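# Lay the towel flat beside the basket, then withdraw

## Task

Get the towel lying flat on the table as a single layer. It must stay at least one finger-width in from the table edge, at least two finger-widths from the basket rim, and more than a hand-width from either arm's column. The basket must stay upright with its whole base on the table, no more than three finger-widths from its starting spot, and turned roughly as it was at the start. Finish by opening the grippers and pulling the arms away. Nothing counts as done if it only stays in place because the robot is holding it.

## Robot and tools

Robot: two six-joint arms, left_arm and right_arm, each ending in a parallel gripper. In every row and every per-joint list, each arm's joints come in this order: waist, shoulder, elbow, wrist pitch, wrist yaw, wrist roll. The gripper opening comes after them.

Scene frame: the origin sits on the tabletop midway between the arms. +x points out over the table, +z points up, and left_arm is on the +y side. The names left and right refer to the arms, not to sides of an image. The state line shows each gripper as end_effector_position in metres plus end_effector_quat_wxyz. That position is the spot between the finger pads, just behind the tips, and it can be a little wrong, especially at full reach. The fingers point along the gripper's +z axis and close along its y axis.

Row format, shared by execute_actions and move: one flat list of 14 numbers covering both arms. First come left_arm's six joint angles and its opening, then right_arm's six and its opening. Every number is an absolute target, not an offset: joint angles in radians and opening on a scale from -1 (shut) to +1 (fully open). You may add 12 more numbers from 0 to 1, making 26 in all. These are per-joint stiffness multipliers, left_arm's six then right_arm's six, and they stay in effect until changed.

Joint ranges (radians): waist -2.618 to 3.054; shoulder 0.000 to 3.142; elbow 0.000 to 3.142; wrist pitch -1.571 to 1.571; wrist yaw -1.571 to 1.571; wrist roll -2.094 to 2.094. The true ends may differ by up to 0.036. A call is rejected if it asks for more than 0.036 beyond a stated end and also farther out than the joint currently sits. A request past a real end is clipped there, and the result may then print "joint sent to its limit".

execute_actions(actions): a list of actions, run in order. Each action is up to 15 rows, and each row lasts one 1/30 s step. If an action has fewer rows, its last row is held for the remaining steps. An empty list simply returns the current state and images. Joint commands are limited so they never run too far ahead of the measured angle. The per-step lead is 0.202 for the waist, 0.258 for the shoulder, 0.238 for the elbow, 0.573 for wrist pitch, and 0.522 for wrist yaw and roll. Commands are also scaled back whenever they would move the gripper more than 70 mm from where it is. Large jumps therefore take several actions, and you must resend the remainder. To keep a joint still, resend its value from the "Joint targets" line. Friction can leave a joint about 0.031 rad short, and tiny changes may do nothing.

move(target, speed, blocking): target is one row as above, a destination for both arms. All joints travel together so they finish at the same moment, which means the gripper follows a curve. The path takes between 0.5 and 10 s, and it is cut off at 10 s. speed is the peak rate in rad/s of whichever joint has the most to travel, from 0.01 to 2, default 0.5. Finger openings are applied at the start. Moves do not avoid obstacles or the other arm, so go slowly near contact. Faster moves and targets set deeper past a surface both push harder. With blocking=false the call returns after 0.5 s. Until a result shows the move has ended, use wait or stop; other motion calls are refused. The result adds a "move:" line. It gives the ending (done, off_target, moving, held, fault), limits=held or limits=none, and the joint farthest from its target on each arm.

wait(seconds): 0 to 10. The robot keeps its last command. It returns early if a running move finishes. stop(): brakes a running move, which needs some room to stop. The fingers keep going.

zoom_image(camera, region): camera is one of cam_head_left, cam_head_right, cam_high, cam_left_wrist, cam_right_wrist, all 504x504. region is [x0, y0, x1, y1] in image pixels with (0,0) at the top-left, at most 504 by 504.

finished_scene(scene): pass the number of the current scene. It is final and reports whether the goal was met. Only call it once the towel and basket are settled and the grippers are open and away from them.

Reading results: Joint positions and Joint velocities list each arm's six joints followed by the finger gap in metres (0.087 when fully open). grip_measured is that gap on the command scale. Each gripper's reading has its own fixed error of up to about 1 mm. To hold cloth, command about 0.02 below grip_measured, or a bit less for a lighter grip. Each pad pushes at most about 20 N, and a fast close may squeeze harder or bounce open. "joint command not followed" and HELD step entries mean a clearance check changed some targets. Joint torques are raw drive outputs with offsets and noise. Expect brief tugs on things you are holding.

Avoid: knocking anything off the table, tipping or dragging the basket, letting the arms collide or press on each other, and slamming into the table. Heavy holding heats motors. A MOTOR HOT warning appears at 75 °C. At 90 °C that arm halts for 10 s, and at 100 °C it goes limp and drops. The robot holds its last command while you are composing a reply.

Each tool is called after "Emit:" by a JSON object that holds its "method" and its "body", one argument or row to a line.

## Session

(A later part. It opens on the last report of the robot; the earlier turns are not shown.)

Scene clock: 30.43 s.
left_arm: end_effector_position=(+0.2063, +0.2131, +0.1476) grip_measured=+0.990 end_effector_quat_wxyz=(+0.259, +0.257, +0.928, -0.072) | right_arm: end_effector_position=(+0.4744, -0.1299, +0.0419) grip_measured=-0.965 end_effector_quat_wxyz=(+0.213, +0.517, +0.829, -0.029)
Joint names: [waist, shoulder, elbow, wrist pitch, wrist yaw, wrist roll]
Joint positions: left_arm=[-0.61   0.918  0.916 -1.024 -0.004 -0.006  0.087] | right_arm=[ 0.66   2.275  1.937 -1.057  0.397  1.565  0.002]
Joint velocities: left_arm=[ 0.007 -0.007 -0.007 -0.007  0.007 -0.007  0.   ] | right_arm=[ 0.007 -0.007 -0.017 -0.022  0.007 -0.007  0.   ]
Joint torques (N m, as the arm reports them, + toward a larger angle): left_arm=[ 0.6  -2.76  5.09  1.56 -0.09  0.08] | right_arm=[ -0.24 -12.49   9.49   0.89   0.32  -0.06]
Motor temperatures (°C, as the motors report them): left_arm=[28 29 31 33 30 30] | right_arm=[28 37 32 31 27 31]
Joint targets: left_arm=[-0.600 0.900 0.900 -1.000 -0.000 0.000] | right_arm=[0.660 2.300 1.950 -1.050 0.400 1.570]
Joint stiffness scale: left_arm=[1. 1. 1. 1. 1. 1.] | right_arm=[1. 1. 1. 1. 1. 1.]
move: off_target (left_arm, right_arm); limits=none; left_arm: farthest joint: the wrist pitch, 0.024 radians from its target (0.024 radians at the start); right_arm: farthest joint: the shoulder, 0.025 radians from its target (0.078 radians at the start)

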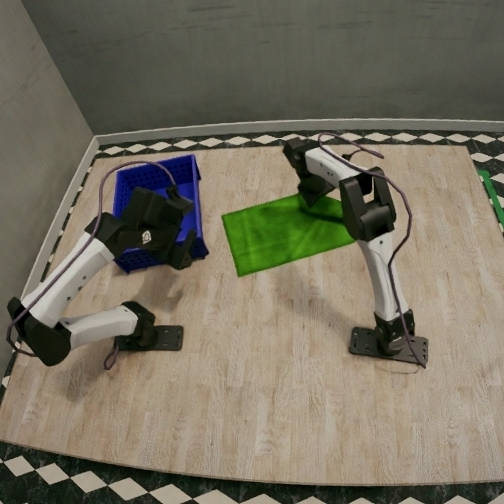

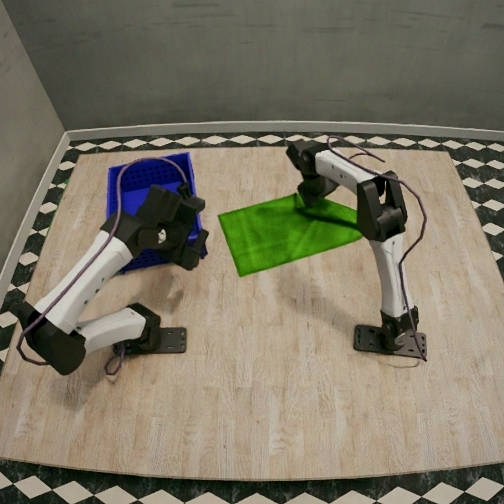

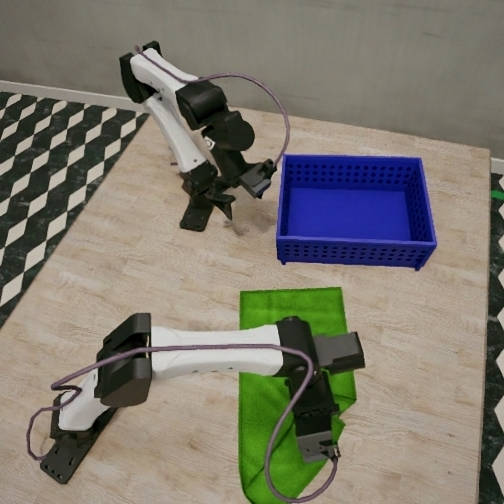

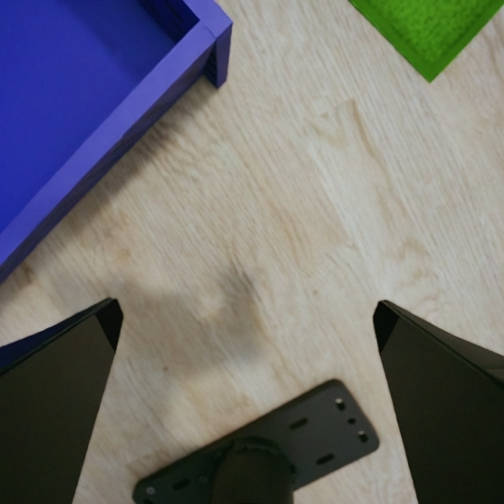

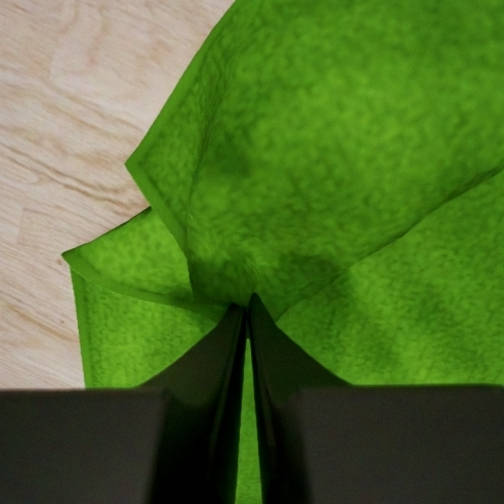

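Corner exposed. Lower, release, and look.

Emit:
{"method": "move", "body": {
  "target": [-0.6,0.9,0.9,-1.0,0,0,1,0.69,2.33,1.93,-1.03,0.4,1.57,-1],
  "speed": 0.2
}}

Emit:
{"method": "move", "body": {
  "target": [-0.6,0.9,0.9,-1.0,0,0,1,0.69,2.2,1.98,-1.1,0.4,1.57,-0.3],
  "speed": 0.3
}}

Emit:
{"method": "move", "body": {
  "target": [-0.6,0.9,0.9,-1.0,0,0,1,0.35,2.24,2.15,-1.35,0,1.57,-0.3],
  "speed": 0.7
}}

Scene clock: 31.83 s.
left_arm: end_effector_position=(+0.2063, +0.2131, +0.1476) grip_measured=+0.990 end_effector_quat_wxyz=(+0.259, +0.257, +0.928, -0.072) | right_arm: end_effector_position=(+0.4726, -0.1210, +0.0283) grip_measured=-0.966 end_effector_quat_wxyz=(+0.210, +0.508, +0.834, -0.032)
Joint names: [waist, shoulder, elbow, wrist pitch, wrist yaw, wrist roll]
Joint positions: left_arm=[-0.61   0.918  0.916 -1.024 -0.004 -0.006  0.087] | right_arm=[ 0.679  2.306  1.937 -1.039  0.399  1.565  0.002]
Joint velocities: left_arm=[-0.017 -0.007 -0.002  0.066  0.037  0.022 -0.   ] | right_arm=[-0.002 -0.002 -0.012 -0.037 -0.037  0.007 -0.   ]
Joint torques (N m, as the arm reports them, + toward a larger angle): left_arm=[ 0.54 -2.77  5.    1.55 -0.09  0.09] | right_arm=[  0.77 -12.9    7.75   0.88   0.3   -0.06]
Motor temperatures (°C, as the motors report them): left_arm=[28 29 31 33 30 30] | right_arm=[28 37 32 31 27 31]
Joint targets: left_arm=[-0.600 0.900 0.900 -1.000 0.000 -0.000] | right_arm=[0.690 2.330 1.930 -1.030 0.400 1.570]
Joint stiffness scale: left_arm=[1. 1. 1. 1. 1. 1.] | right_arm=[1. 1. 1. 1. 1. 1.]
move: off_target (left_arm, right_arm); limits=none; left_arm: farthest joint: the wrist pitch, 0.024 radians from its target (0.024 radians at the start); right_arm: farthest joint: the shoulder, 0.024 radians from its target (0.055 radians at the start)

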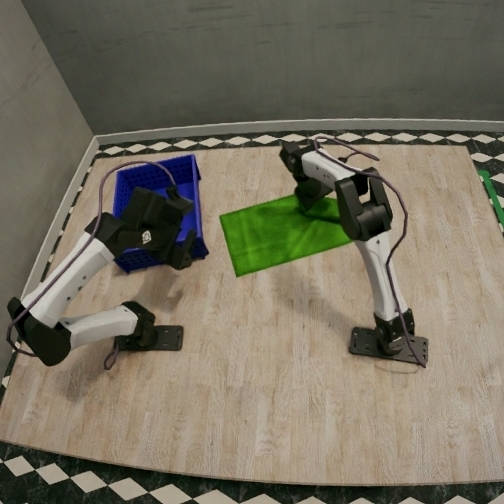

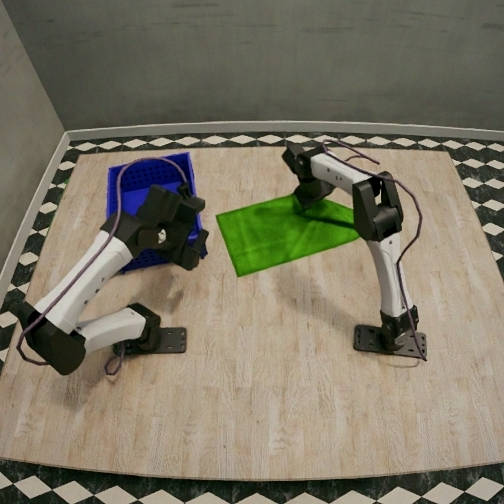

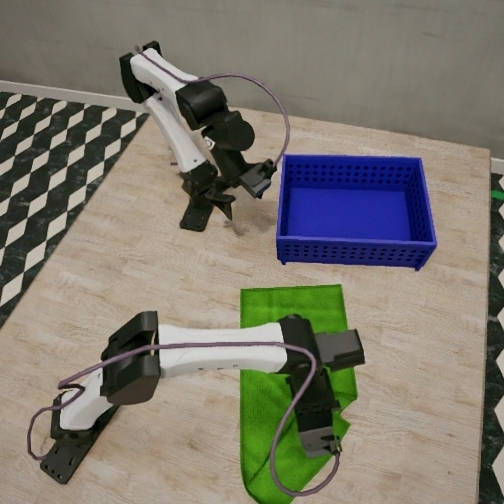

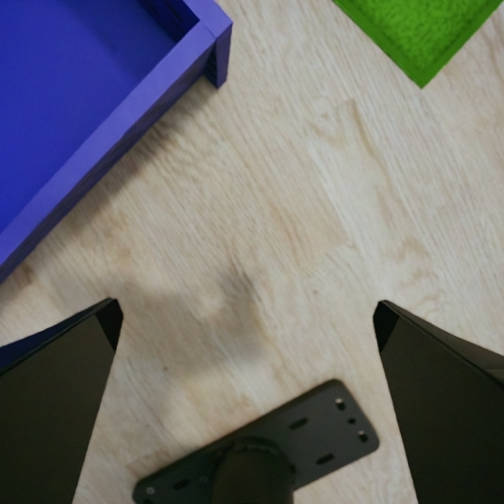

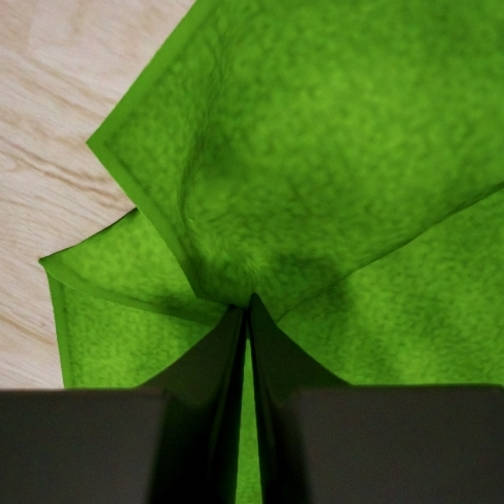

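Scene clock: 32.90 s.
left_arm: end_effector_position=(+0.2063, +0.2131, +0.1476) grip_measured=+0.990 end_effector_quat_wxyz=(+0.259, +0.257, +0.928, -0.072) | right_arm: end_effector_position=(+0.4762, -0.1190, +0.0892) grip_measured=-0.300 end_effector_quat_wxyz=(+0.234, +0.514, +0.825, +0.010)
Joint names: [waist, shoulder, elbow, wrist pitch, wrist yaw, wrist roll]
Joint positions: left_arm=[-0.61   0.918  0.916 -1.024 -0.004 -0.006  0.087] | right_arm=[ 0.679  2.196  1.975 -1.087  0.399  1.565  0.031]
Joint velocities: left_arm=[ 0.022 -0.022 -0.007 -0.007  0.007 -0.022  0.001] | right_arm=[-0.022 -0.002 -0.002  0.081  0.081  0.007 -0.001]
Joint torques (N m, as the arm reports them, + toward a larger angle): left_arm=[ 0.54 -2.75  5.06  1.56 -0.07  0.1 ] | right_arm=[  0.8  -13.8    8.96   0.87   0.31  -0.07]
Motor temperatures (°C, as the motors report them): left_arm=[28 29 31 33 30 30] | right_arm=[28 38 32 31 27 31]
Joint targets: left_arm=[-0.600 0.900 0.900 -1.000 -0.000 0.000] | right_arm=[0.690 2.200 1.980 -1.100 0.400 1.570]
Joint stiffness scale: left_arm=[1. 1. 1. 1. 1. 1.] | right_arm=[1. 1. 1. 1. 1. 1.]
move: off_target (left_arm); limits=none; left_arm: farthest joint: the wrist pitch, 0.024 radians from its target (0.024 radians at the start); right_arm: farthest joint: the wrist pitch, 0.013 radians from its target (0.061 radians at the start)

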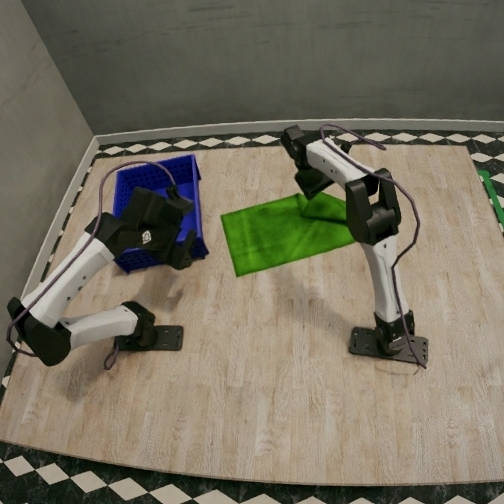

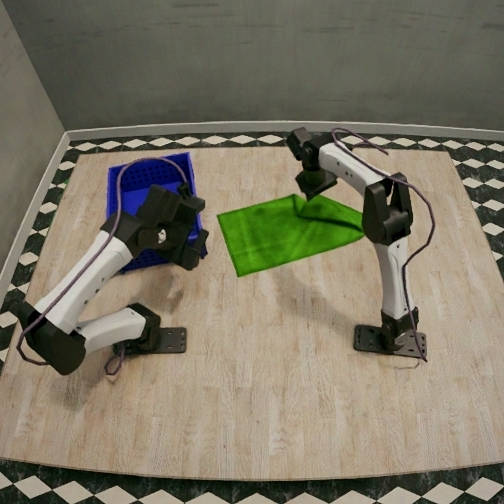

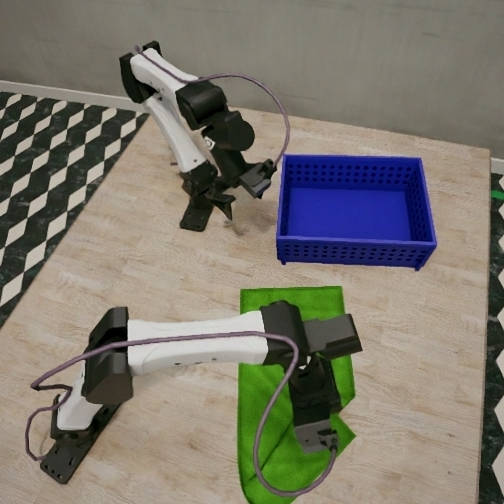

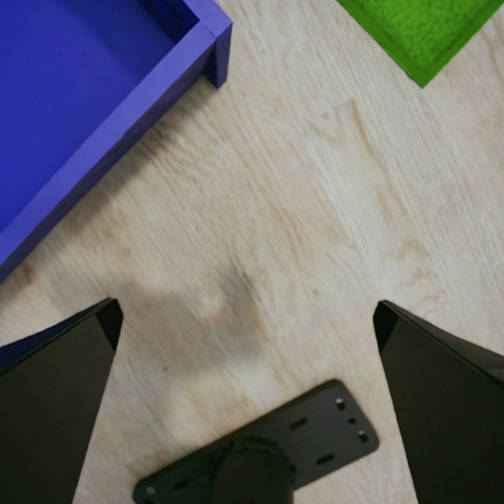

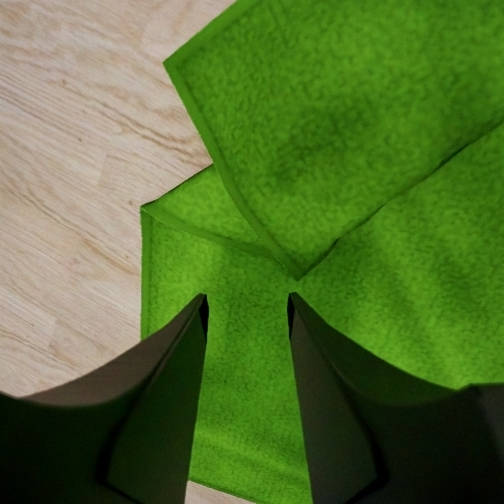

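Scene clock: 34.33 s.
left_arm: end_effector_position=(+0.2063, +0.2131, +0.1476) grip_measured=+0.990 end_effector_quat_wxyz=(+0.259, +0.257, +0.928, -0.072) | right_arm: end_effector_position=(+0.4829, -0.2114, +0.1189) grip_measured=-0.300 end_effector_quat_wxyz=(+0.055, +0.639, +0.765, +0.055)
Joint names: [waist, shoulder, elbow, wrist pitch, wrist yaw, wrist roll]
Joint positions: left_arm=[-0.61   0.918  0.916 -1.024 -0.004 -0.006  0.087] | right_arm=[ 0.348  2.214  2.137 -1.339  0.014  1.565  0.031]
Joint velocities: left_arm=[ 0.002 -0.017  0.002 -0.007  0.007  0.022 -0.   ] | right_arm=[ 0.012 -0.002  0.002 -0.022  0.051  0.051  0.001]
Joint torques (N m, as the arm reports them, + toward a larger angle): left_arm=[ 0.53 -2.76  5.11  1.55 -0.09  0.09] | right_arm=[  0.   -11.7    9.37   0.63  -0.01  -0.05]
Motor temperatures (°C, as the motors report them): left_arm=[28 29 31 34 30 30] | right_arm=[28 38 32 31 27 31]
Joint targets: left_arm=[-0.600 0.900 0.900 -1.000 -0.000 -0.000] | right_arm=[0.350 2.240 2.150 -1.350 0.000 1.570]
Joint stiffness scale: left_arm=[1. 1. 1. 1. 1. 1.] | right_arm=[1. 1. 1. 1. 1. 1.]
move: off_target (left_arm, right_arm); limits=none; left_arm: farthest joint: the wrist pitch, 0.024 radians from its target (0.024 radians at the start); right_arm: farthest joint: the shoulder, 0.026 radians from its target (0.044 radians at the start)

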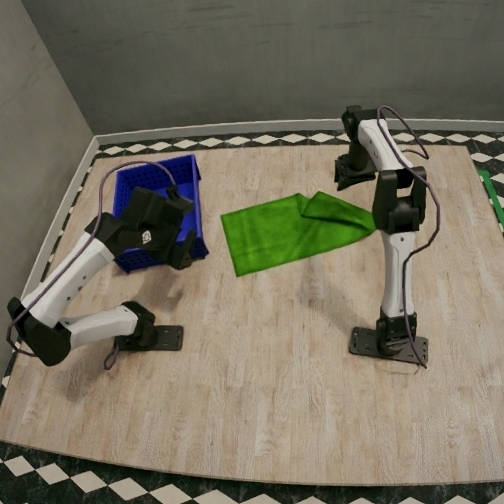

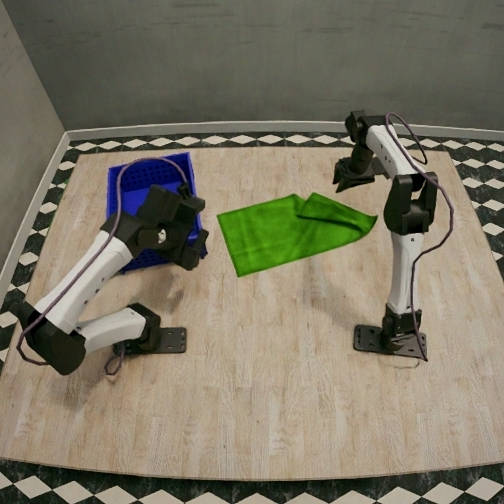

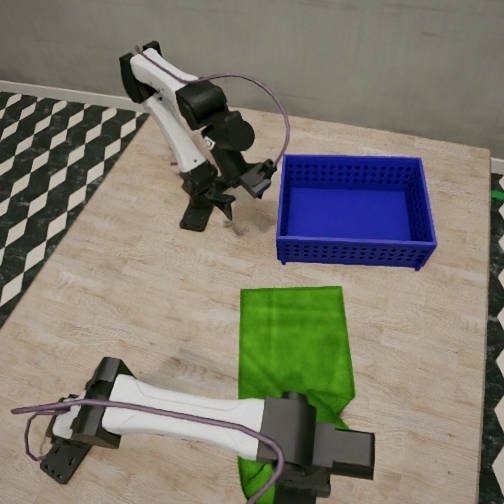

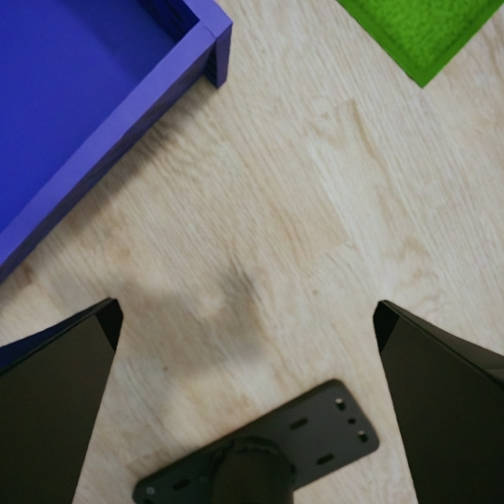

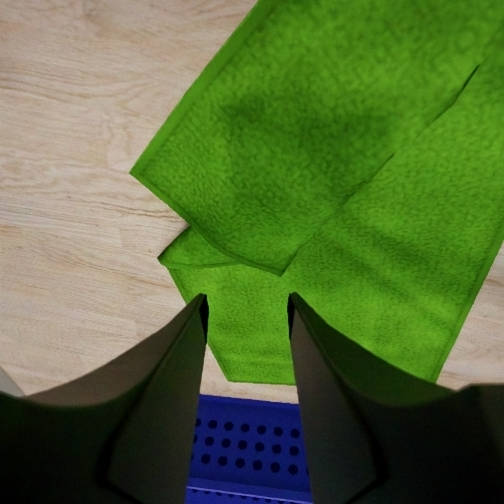

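Emit:
{"method": "move", "body": {
  "target": [-0.6,0.9,0.9,-1.0,0,0,1,0.35,2.25,1.785,-0.74,0,1.57,-1],
  "speed": 0.7
}}

Emit:
{"method": "move", "body": {
  "target": [-0.6,0.9,0.9,-1.0,0,0,1,0.35,2.335,1.775,-0.71,0,1.57,-1],
  "speed": 0.15
}}

Scene clock: 37.47 s.
left_arm: end_effector_position=(+0.2063, +0.2131, +0.1476) grip_measured=+0.990 end_effector_quat_wxyz=(+0.259, +0.257, +0.928, -0.072) | right_arm: end_effector_position=(+0.5434, -0.2007, +0.0457) grip_measured=-0.994 end_effector_quat_wxyz=(+0.134, +0.629, +0.751, +0.149)
Joint names: [waist, shoulder, elbow, wrist pitch, wrist yaw, wrist roll]
Joint positions: left_arm=[-0.61   0.918  0.916 -1.024 -0.004 -0.006  0.087] | right_arm=[ 0.348  2.229  1.804 -0.743  0.012  1.565  0.   ]
Joint velocities: left_arm=[ 0.017 -0.007  0.017  0.022 -0.022 -0.037 -0.001] | right_arm=[-0.007 -0.002 -0.022 -0.007 -0.022 -0.007  0.   ]
Joint torques (N m, as the arm reports them, + toward a larger angle): left_arm=[ 0.56 -2.75  5.07  1.56 -0.07  0.1 ] | right_arm=[  0.   -12.82   7.13   1.38  -0.03  -0.07]
Motor temperatures (°C, as the motors report them): left_arm=[28 29 31 34 30 30] | right_arm=[28 39 33 31 27 31]
Joint targets: left_arm=[-0.600 0.900 0.900 -1.000 -0.000 -0.000] | right_arm=[0.350 2.250 1.785 -0.740 -0.000 1.570]
Joint stiffness scale: left_arm=[1. 1. 1. 1. 1. 1.] | right_arm=[1. 1. 1. 1. 1. 1.]
move: off_target (left_arm, right_arm); limits=none; left_arm: farthest joint: the wrist pitch, 0.024 radians from its target (0.024 radians at the start); right_arm: farthest joint: the shoulder, 0.021 radians from its target (0.036 radians at the start)

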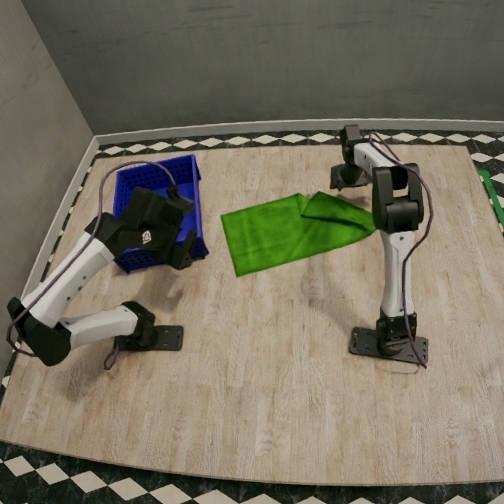

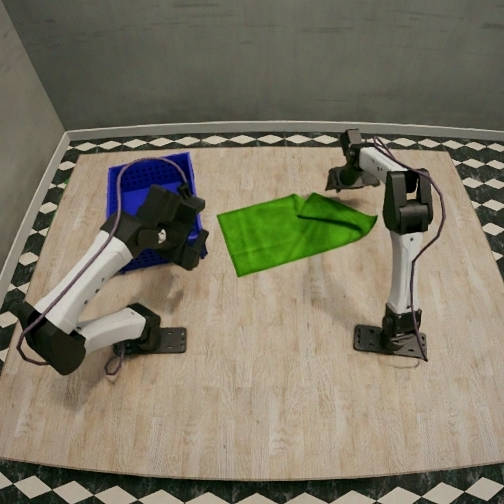

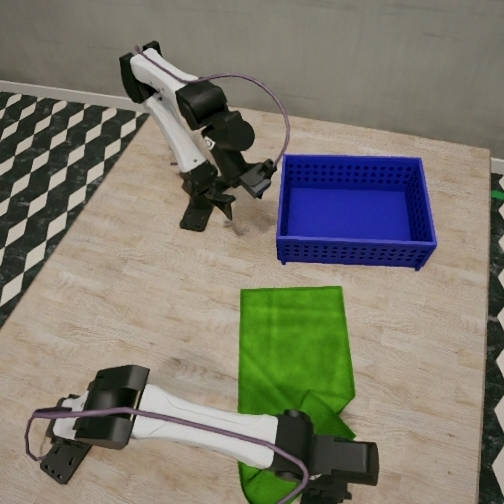

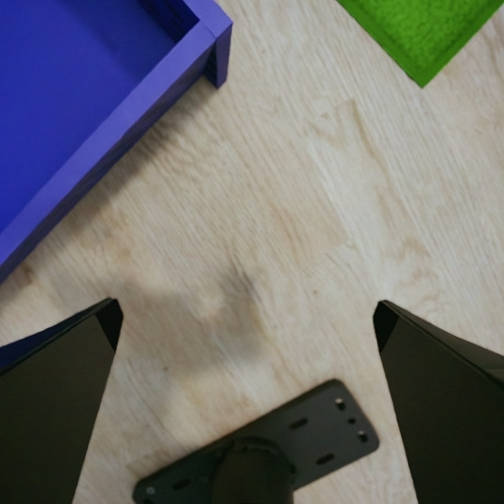

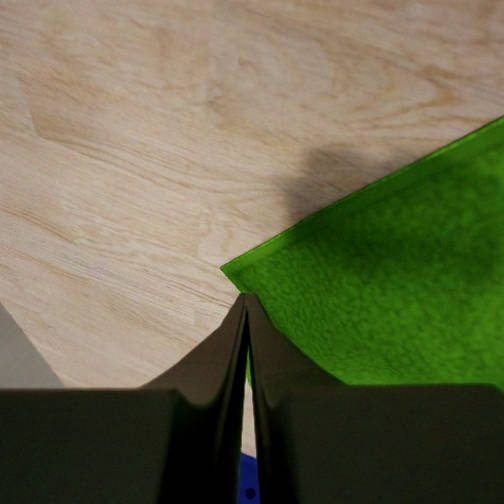

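Scene clock: 38.57 s.
left_arm: end_effector_position=(+0.2063, +0.2131, +0.1476) grip_measured=+0.990 end_effector_quat_wxyz=(+0.259, +0.257, +0.928, -0.072) | right_arm: end_effector_position=(+0.5449, -0.1996, +0.0130) grip_measured=-0.994 end_effector_quat_wxyz=(+0.120, +0.631, +0.754, +0.136)
Joint names: [waist, shoulder, elbow, wrist pitch, wrist yaw, wrist roll]
Joint positions: left_arm=[-0.61   0.918  0.916 -1.024 -0.004 -0.006  0.087] | right_arm=[ 0.348  2.3    1.804 -0.711  0.008  1.565  0.   ]
Joint velocities: left_arm=[-0.002 -0.007  0.002  0.037  0.007 -0.037 -0.   ] | right_arm=[-0.002  0.012 -0.017 -0.037 -0.022  0.051 -0.   ]
Joint torques (N m, as the arm reports them, + toward a larger angle): left_arm=[ 0.54 -2.78  5.05  1.57 -0.09  0.1 ] | right_arm=[  0.01 -12.16   6.1    1.25   0.02  -0.08]
Motor temperatures (°C, as the motors report them): left_arm=[28 29 31 34 30 30] | right_arm=[28 39 33 31 27 31]
Joint targets: left_arm=[-0.600 0.900 0.900 -1.000 0.000 -0.000] | right_arm=[0.350 2.335 1.775 -0.710 -0.000 1.570]
Joint stiffness scale: left_arm=[1. 1. 1. 1. 1. 1.] | right_arm=[1. 1. 1. 1. 1. 1.]
move: off_target (left_arm, right_arm); limits=none; left_arm: farthest joint: the wrist pitch, 0.024 radians from its target (0.024 radians at the start); right_arm: farthest joint: the shoulder, 0.035 radians from its target (0.106 radians at the start)

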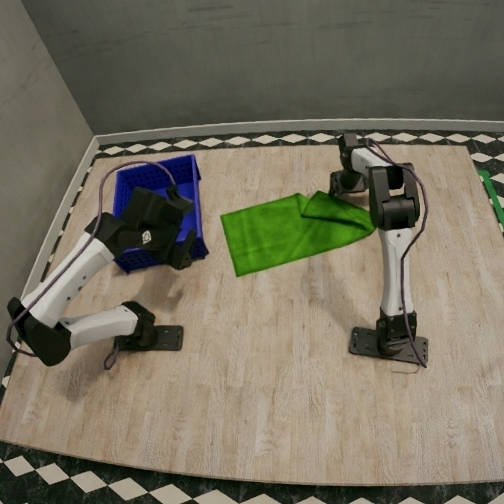

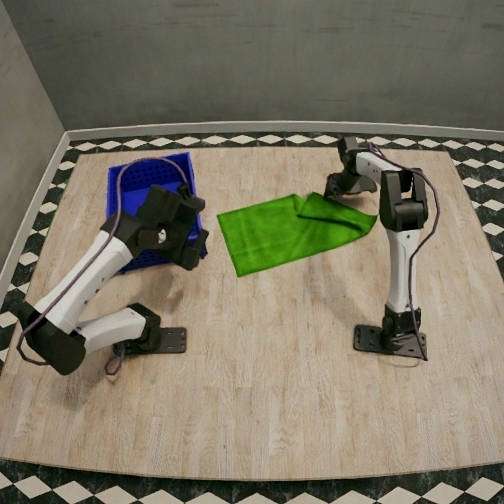

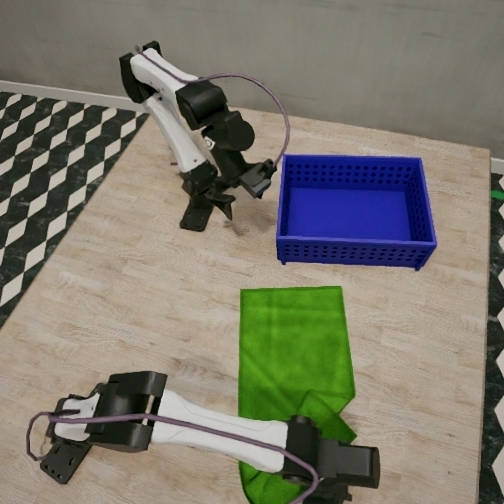

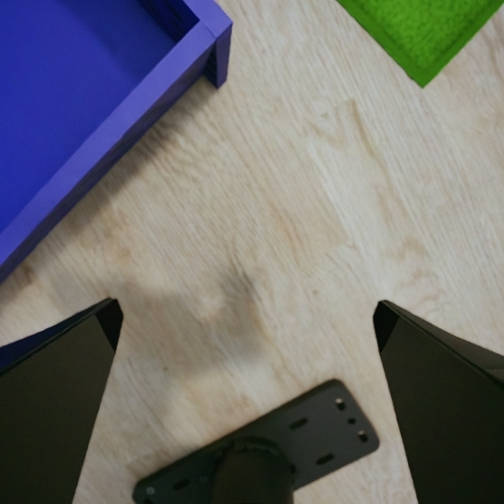

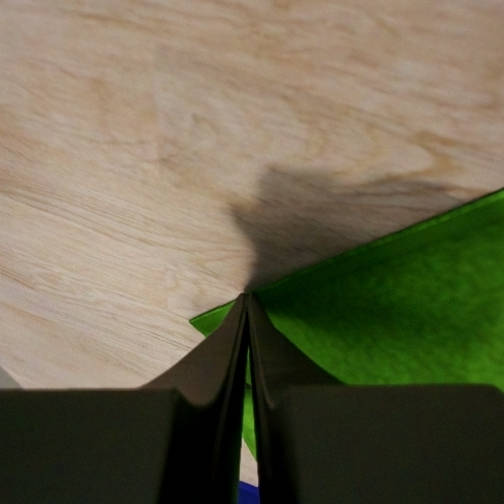

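Emit:
{"method": "move", "body": {
  "target": [-1.2,1.3,1.4,-1.3,0,0,-1,0.35,2.24,1.79,-0.71,0,1.57,-1],
  "speed": 0.9
}}

Emit:
{"method": "move", "body": {
  "target": [-0.88,2.2,1.93,-1.28,0,0,-1,0.395,2.24,1.79,-0.72,0,1.57,-1],
  "speed": 0.9
}}

Emit:
{"method": "move", "body": {
  "target": [-0.88,2.27,1.74,-1.08,0,0,-1,0.395,2.345,1.775,-0.72,0,1.57,-1],
  "speed": 0.25
}}

Scene clock: 40.80 s.
left_arm: end_effector_position=(+0.1373, +0.1043, +0.2002) grip_measured=-1.000 end_effector_quat_wxyz=(+0.154, +0.523, +0.833, -0.096) | right_arm: end_effector_position=(+0.5494, -0.1989, +0.0399) grip_measured=-0.994 end_effector_quat_wxyz=(+0.137, +0.628, +0.750, +0.155)
Joint names: [waist, shoulder, elbow, wrist pitch, wrist yaw, wrist roll]
Joint positions: left_arm=[-1.191  1.285  1.373 -1.294 -0.003 -0.006  0.   ] | right_arm=[ 0.348  2.247  1.804 -0.711  0.008  1.565  0.   ]
Joint velocities: left_arm=[-0.007  0.002  0.002 -0.007  0.007 -0.037  0.   ] | right_arm=[-0.027 -0.002 -0.017 -0.007 -0.051 -0.007  0.001]
Joint torques (N m, as the arm reports them, + toward a larger angle): left_arm=[-0.98 -2.64  7.7   1.01 -0.08  0.08] | right_arm=[  0.01 -15.32   7.58   1.35   0.01  -0.08]
Motor temperatures (°C, as the motors report them): left_arm=[28 29 31 34 30 30] | right_arm=[28 40 33 31 27 31]
Joint targets: left_arm=[-1.200 1.300 1.400 -1.300 0.000 0.000] | right_arm=[0.350 2.240 1.790 -0.710 0.000 1.570]
Joint stiffness scale: left_arm=[1. 1. 1. 1. 1. 1.] | right_arm=[1. 1. 1. 1. 1. 1.]
move: off_target (left_arm); limits=none; left_arm: farthest joint: the elbow, 0.027 radians from its target (0.484 radians at the start); right_arm: farthest joint: the elbow, 0.014 radians from its target (0.014 radians at the start)

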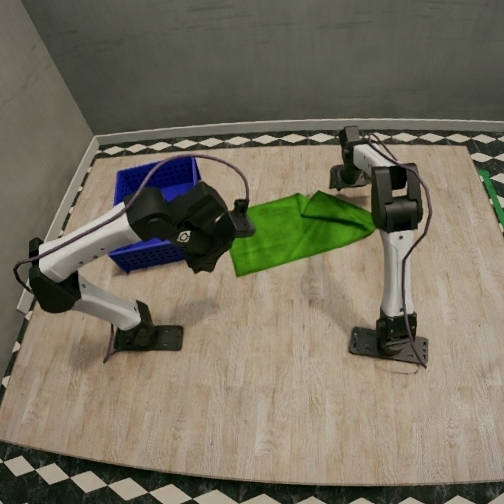

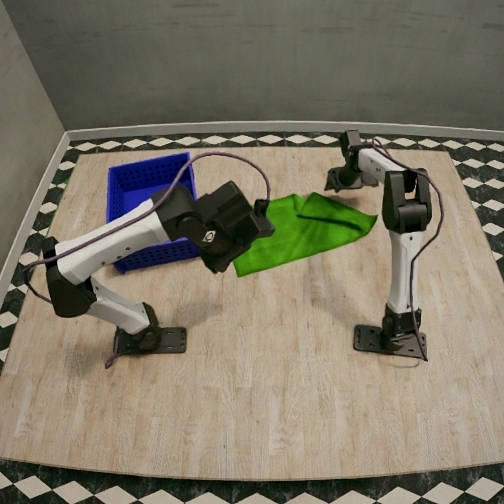

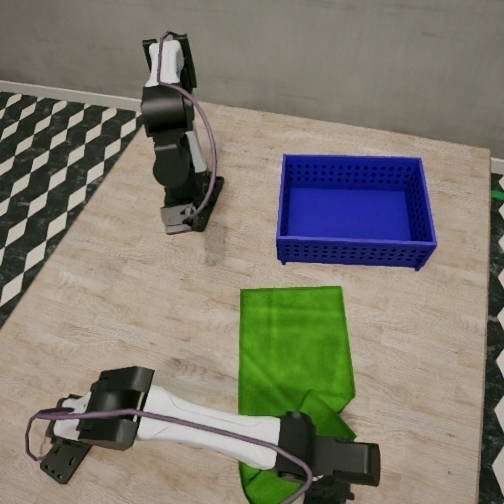

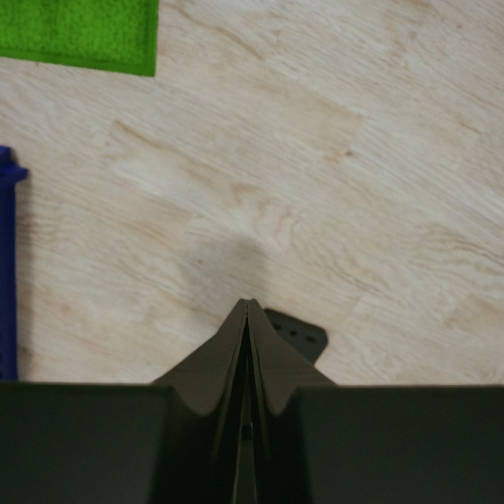

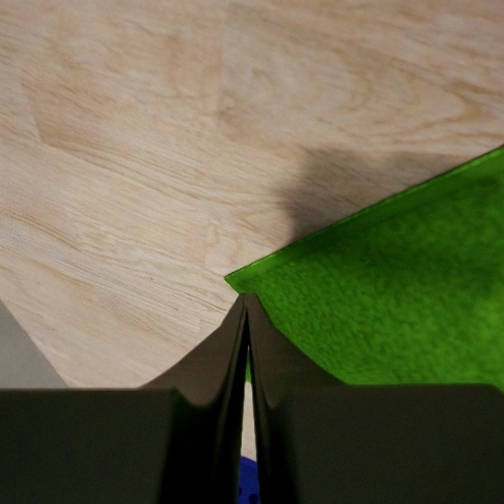

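Scene clock: 42.47 s.
left_arm: end_effector_position=(+0.2978, +0.0366, +0.0617) grip_measured=-1.000 end_effector_quat_wxyz=(-0.008, +0.396, +0.918, +0.005) | right_arm: end_effector_position=(+0.5445, -0.1809, +0.0399) grip_measured=-0.994 end_effector_quat_wxyz=(+0.134, +0.615, +0.761, +0.158)
Joint names: [waist, shoulder, elbow, wrist pitch, wrist yaw, wrist roll]
Joint positions: left_arm=[-0.883  2.206  1.904 -1.287 -0.003 -0.006  0.   ] | right_arm=[ 0.383  2.247  1.804 -0.711  0.008  1.565  0.   ]
Joint velocities: left_arm=[-0.002 -0.002  0.012  0.037 -0.095  0.022  0.   ] | right_arm=[ 0.007  0.002 -0.022 -0.081 -0.022  0.051 -0.   ]
Joint torques (N m, as the arm reports them, + toward a larger angle): left_arm=[  0.   -11.7    7.38   0.5   -0.07   0.09] | right_arm=[  0.83 -15.34   7.61   1.24   0.02  -0.08]
Motor temperatures (°C, as the motors report them): left_arm=[28 30 31 34 30 30] | right_arm=[28 40 33 31 27 31]
Joint targets: left_arm=[-0.880 2.200 1.930 -1.280 -0.000 0.000] | right_arm=[0.395 2.240 1.790 -0.720 -0.000 1.570]
Joint stiffness scale: left_arm=[1. 1. 1. 1. 1. 1.] | right_arm=[1. 1. 1. 1. 1. 1.]
move: off_target (left_arm); limits=none; left_arm: farthest joint: the elbow, 0.026 radians from its target (0.557 radians at the start); right_arm: farthest joint: the elbow, 0.014 radians from its target (0.014 radians at the start)

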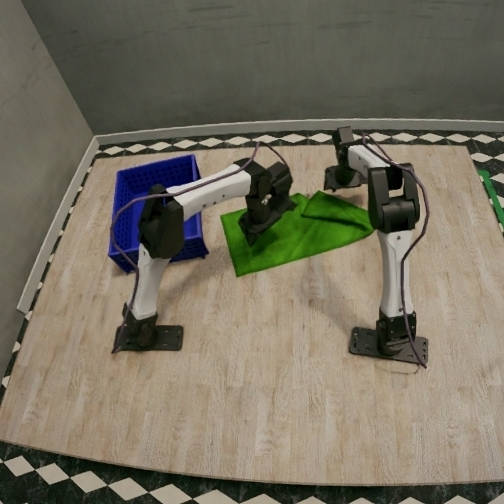

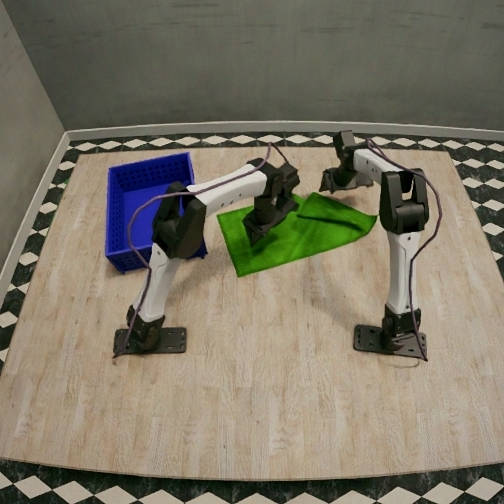

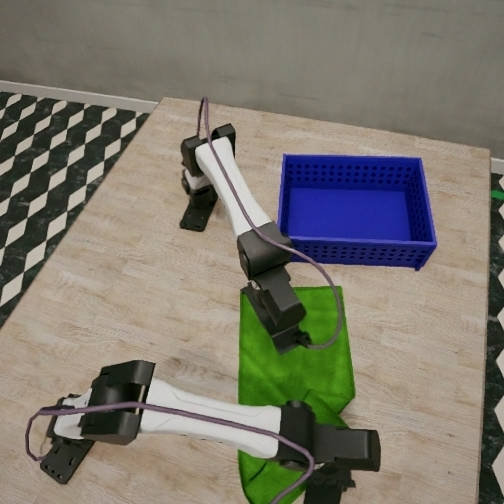

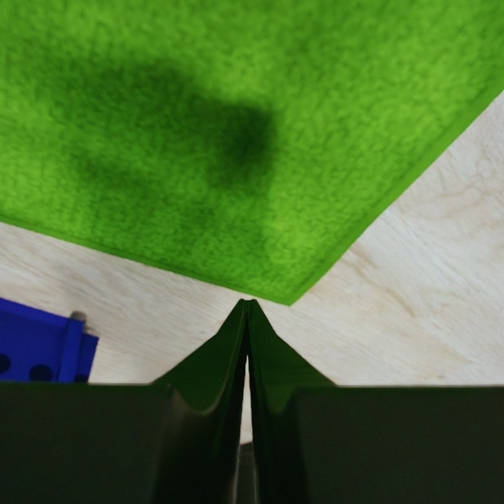

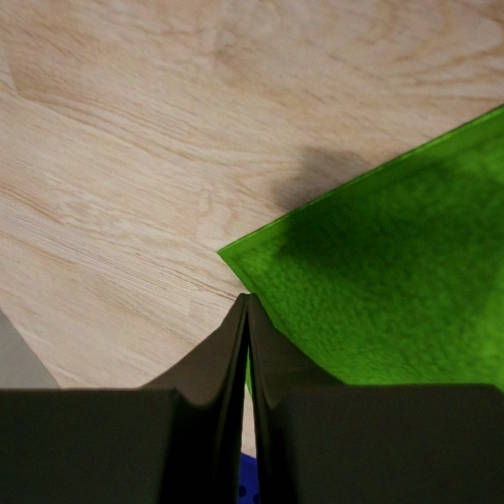

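Scene clock: 43.67 s.
left_arm: end_effector_position=(+0.2947, +0.0398, +0.0060) grip_measured=-1.000 end_effector_quat_wxyz=(-0.021, +0.396, +0.918, +0.011) | right_arm: end_effector_position=(+0.5404, -0.1815, +0.0125) grip_measured=-0.994 end_effector_quat_wxyz=(+0.117, +0.618, +0.765, +0.139)
Joint names: [waist, shoulder, elbow, wrist pitch, wrist yaw, wrist roll]
Joint positions: left_arm=[-0.883  2.258  1.76  -1.12  -0.003 -0.006  0.   ] | right_arm=[ 0.383  2.301  1.804 -0.708  0.006  1.567  0.   ]
Joint velocities: left_arm=[ 0.007  0.027  0.002  0.022 -0.066  0.007  0.   ] | right_arm=[-0.012  0.007  0.012 -0.051 -0.037  0.007  0.   ]
Joint torques (N m, as the arm reports them, + toward a larger angle): left_arm=[ -0.02 -10.57   3.98   0.76  -0.07   0.09] | right_arm=[  0.82 -11.4    5.97   1.11   0.04  -0.09]
Motor temperatures (°C, as the motors report them): left_arm=[28 30 31 33 30 30] | right_arm=[28 40 33 31 27 31]
Joint targets: left_arm=[-0.880 2.270 1.740 -1.080 0.000 -0.000] | right_arm=[0.395 2.345 1.775 -0.720 0.000 1.570]
Joint stiffness scale: left_arm=[1. 1. 1. 1. 1. 1.] | right_arm=[1. 1. 1. 1. 1. 1.]
move: off_target (left_arm, right_arm); limits=none; left_arm: farthest joint: the wrist pitch, 0.040 radians from its target (0.207 radians at the start); right_arm: farthest joint: the shoulder, 0.044 radians from its target (0.098 radians at the start)

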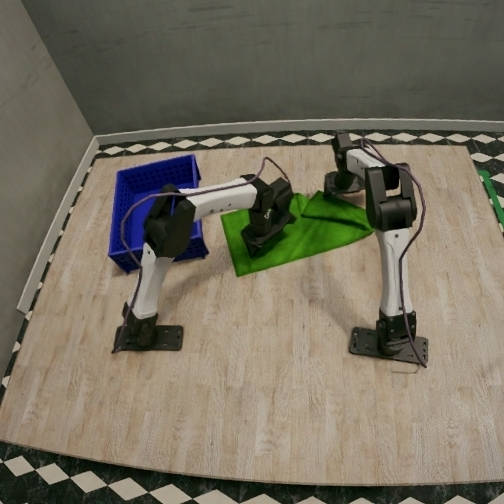

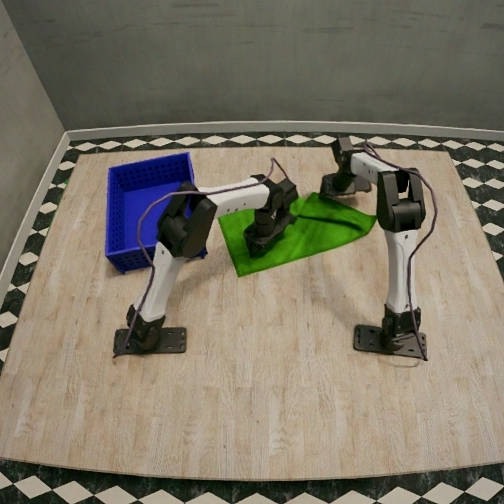

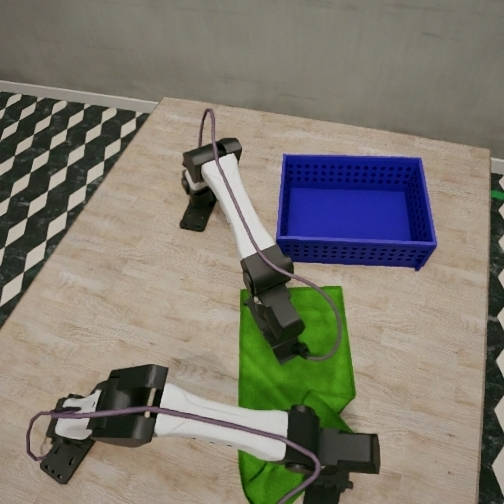

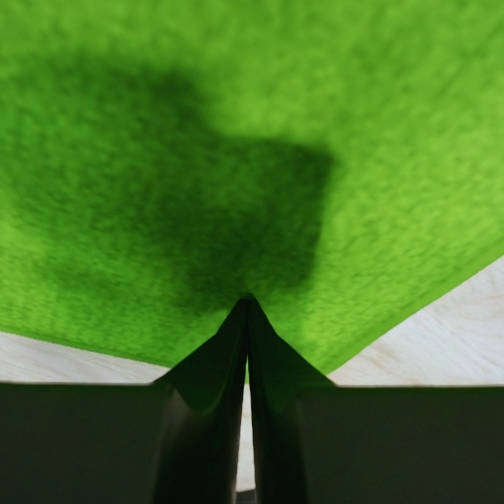

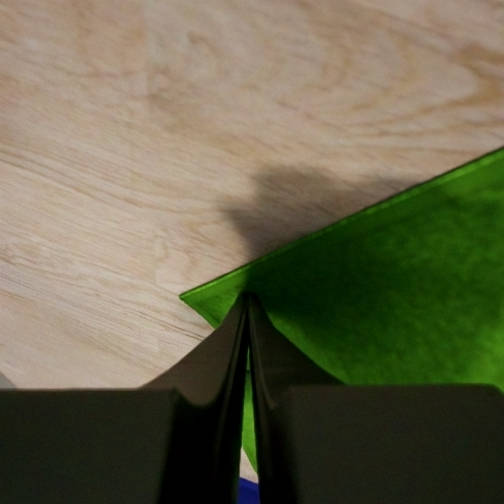

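Emit:
{"method": "execute_actions", "body": {
  "actions": [
    [[-0.88,2.27,1.74,-1.08,0,0,-1,0.385,2.36,1.80,-0.727,0,1.57,-1],[-0.88,2.27,1.74,-1.08,0,0,-1,0.375,2.373,1.825,-0.737,0,1.57,-1],[-0.88,2.27,1.74,-1.08,0,0,-1,0.365,2.386,1.85,-0.747,0,1.57,-1],[-0.88,2.27,1.74,-1.08,0,0,-1,0.355,2.4,1.875,-0.757,0,1.57,-1],[-0.88,2.27,1.74,-1.08,0,0,-1,0.345,2.414,1.9,-0.767,0,1.57,-1],[-0.88,2.27,1.74,-1.08,0,0,-1,0.335,2.428,1.925,-0.777,0,1.57,-1],[-0.88,2.27,1.74,-1.08,0,0,-1,0.325,2.442,1.95,-0.787,0,1.57,-1],[-0.88,2.27,1.74,-1.08,0,0,-1,0.315,2.456,1.975,-0.797,0,1.57,-1],[-0.88,2.27,1.74,-1.08,0,0,-1,0.305,2.47,2.0,-0.807,0,1.57,-1],[-0.88,2.27,1.74,-1.08,0,0,-1,0.295,2.484,2.025,-0.817,0,1.57,-1],[-0.88,2.27,1.74,-1.08,0,0,-1,0.285,2.498,2.05,-0.827,0,1.57,-1],[-0.88,2.27,1.74,-1.08,0,0,-1,0.275,2.512,2.075,-0.837,0,1.57,-1],[-0.88,2.27,1.74,-1.08,0,0,-1,0.265,2.526,2.1,-0.847,0,1.57,-1],[-0.88,2.27,1.74,-1.08,0,0,-1,0.255,2.54,2.125,-0.857,0,1.57,-1],[-0.88,2.27,1.74,-1.08,0,0,-1,0.245,2.554,2.15,-0.867,0,1.57,-1]],
    [[-0.88,2.27,1.74,-1.08,0,0,-1,0.235,2.568,2.175,-0.877,0,1.57,-1],[-0.88,2.27,1.74,-1.08,0,0,-1,0.225,2.582,2.2,-0.887,0,1.57,-1],[-0.88,2.27,1.74,-1.08,0,0,-1,0.215,2.596,2.225,-0.897,0,1.57,-1],[-0.88,2.27,1.74,-1.08,0,0,-1,0.205,2.61,2.25,-0.907,0,1.57,-1],[-0.88,2.27,1.74,-1.08,0,0,-1,0.195,2.62,2.27,-0.915,0,1.57,-1],[-0.88,2.27,1.74,-1.08,0,0,-1,0.185,2.62,2.27,-0.915,0,1.57,-1],[-0.88,2.27,1.74,-1.08,0,0,-1,0.175,2.62,2.27,-0.915,0,1.57,-1],[-0.88,2.27,1.74,-1.08,0,0,-1,0.165,2.62,2.27,-0.915,0,1.57,-1],[-0.88,2.27,1.74,-1.08,0,0,-1,0.155,2.62,2.27,-0.915,0,1.57,-1]]
  ]
}}

Scene clock: 46.63 s.
left_arm: end_effector_position=(+0.2947, +0.0398, +0.0060) grip_measured=-1.000 end_effector_quat_wxyz=(-0.021, +0.396, +0.918, +0.011) | right_arm: end_effector_position=(+0.6223, -0.2932, +0.0132) grip_measured=-0.994 end_effector_quat_wxyz=(+0.137, +0.695, +0.691, +0.145)
Joint names: [waist, shoulder, elbow, wrist pitch, wrist yaw, wrist roll]
Joint positions: left_arm=[-0.883  2.258  1.76  -1.12  -0.003 -0.006  0.   ] | right_arm=[ 0.163  2.569  2.272 -0.873 -0.016  1.568  0.   ]
Joint velocities: left_arm=[-0.012  0.002 -0.002  0.007 -0.022 -0.095  0.   ] | right_arm=[ 0.002  0.002 -0.002 -0.022 -0.037 -0.125 -0.001]
Joint torques (N m, as the arm reports them, + toward a larger angle): left_arm=[ -0.13 -10.59   4.07   0.77  -0.08   0.09] | right_arm=[ -0.73 -12.88   8.68   0.8    0.24  -0.12]
Motor temperatures (°C, as the motors report them): left_arm=[28 31 31 33 30 30] | right_arm=[28 41 33 31 27 31]
Joint targets: left_arm=[-0.880 2.270 1.740 -1.080 0.000 0.000] | right_arm=[0.155 2.620 2.270 -0.915 0.000 1.570]
Joint stiffness scale: left_arm=[1. 1. 1. 1. 1. 1.] | right_arm=[1. 1. 1. 1. 1. 1.]
Step readings (joint positions; steps 1 to 15: 1st action; 16 to 30: 2nd action):
0: left_arm=[-0.883 2.258 1.760 -1.120 -0.003 -0.006] | right_arm=[0.383 2.301 1.804 -0.708 0.006 1.567]
1: left_arm=[-0.883 2.258 1.760 -1.120 -0.003 -0.006] | right_arm=[0.383 2.303 1.804 -0.708 0.006 1.567]
2: left_arm=[-0.883 2.258 1.760 -1.120 -0.003 -0.006] | right_arm=[0.383 2.306 1.809 -0.711 0.006 1.567]
4: left_arm=[-0.883 2.258 1.760 -1.120 -0.003 -0.006] | right_arm=[0.381 2.324 1.841 -0.723 0.003 1.567]
8: left_arm=[-0.883 2.258 1.760 -1.120 -0.003 -0.006] | right_arm=[0.359 2.382 1.937 -0.746 -0.008 1.567]
15: left_arm=[-0.883 2.258 1.760 -1.120 -0.003 -0.006] | right_arm=[0.280 2.482 2.112 -0.800 -0.013 1.567]
16: left_arm=[-0.883 2.258 1.760 -1.120 -0.003 -0.006] | right_arm=[0.268 2.496 2.136 -0.809 -0.013 1.567]
17: left_arm=[-0.883 2.258 1.760 -1.120 -0.003 -0.006] | right_arm=[0.258 2.510 2.162 -0.818 -0.013 1.567]
19: left_arm=[-0.883 2.258 1.760 -1.120 -0.003 -0.006] | right_arm=[0.237 2.538 2.212 -0.836 -0.013 1.567]
23: left_arm=[-0.883 2.258 1.760 -1.120 -0.003 -0.006] | right_arm=[0.200 2.568 2.267 -0.857 -0.014 1.567]
30: Joint positions above

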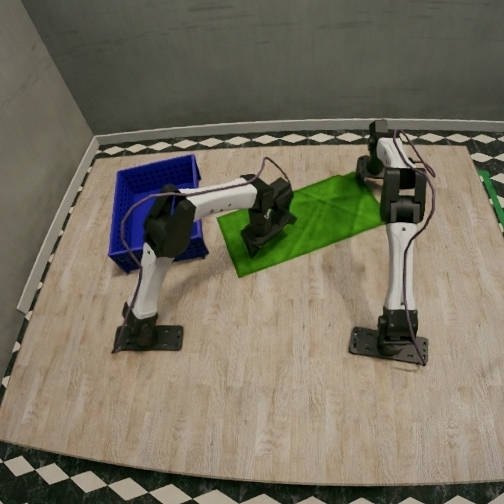

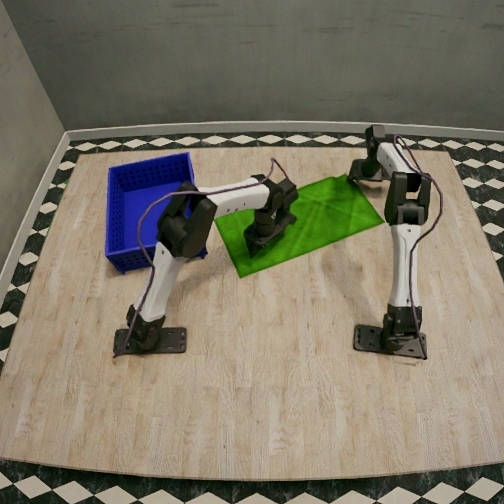

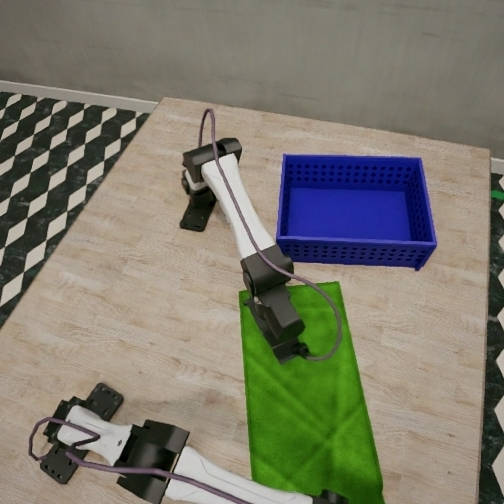

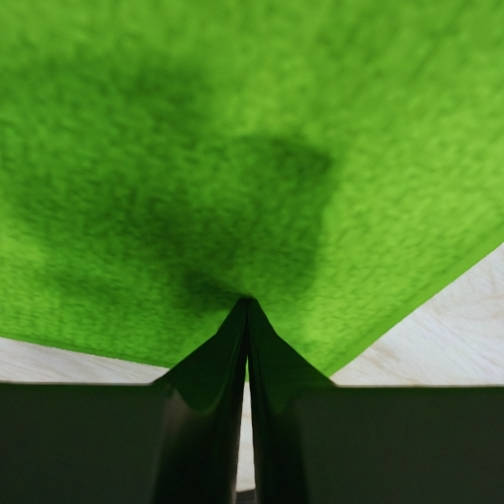

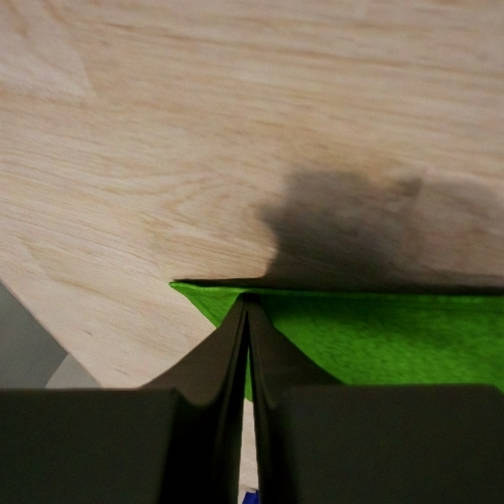

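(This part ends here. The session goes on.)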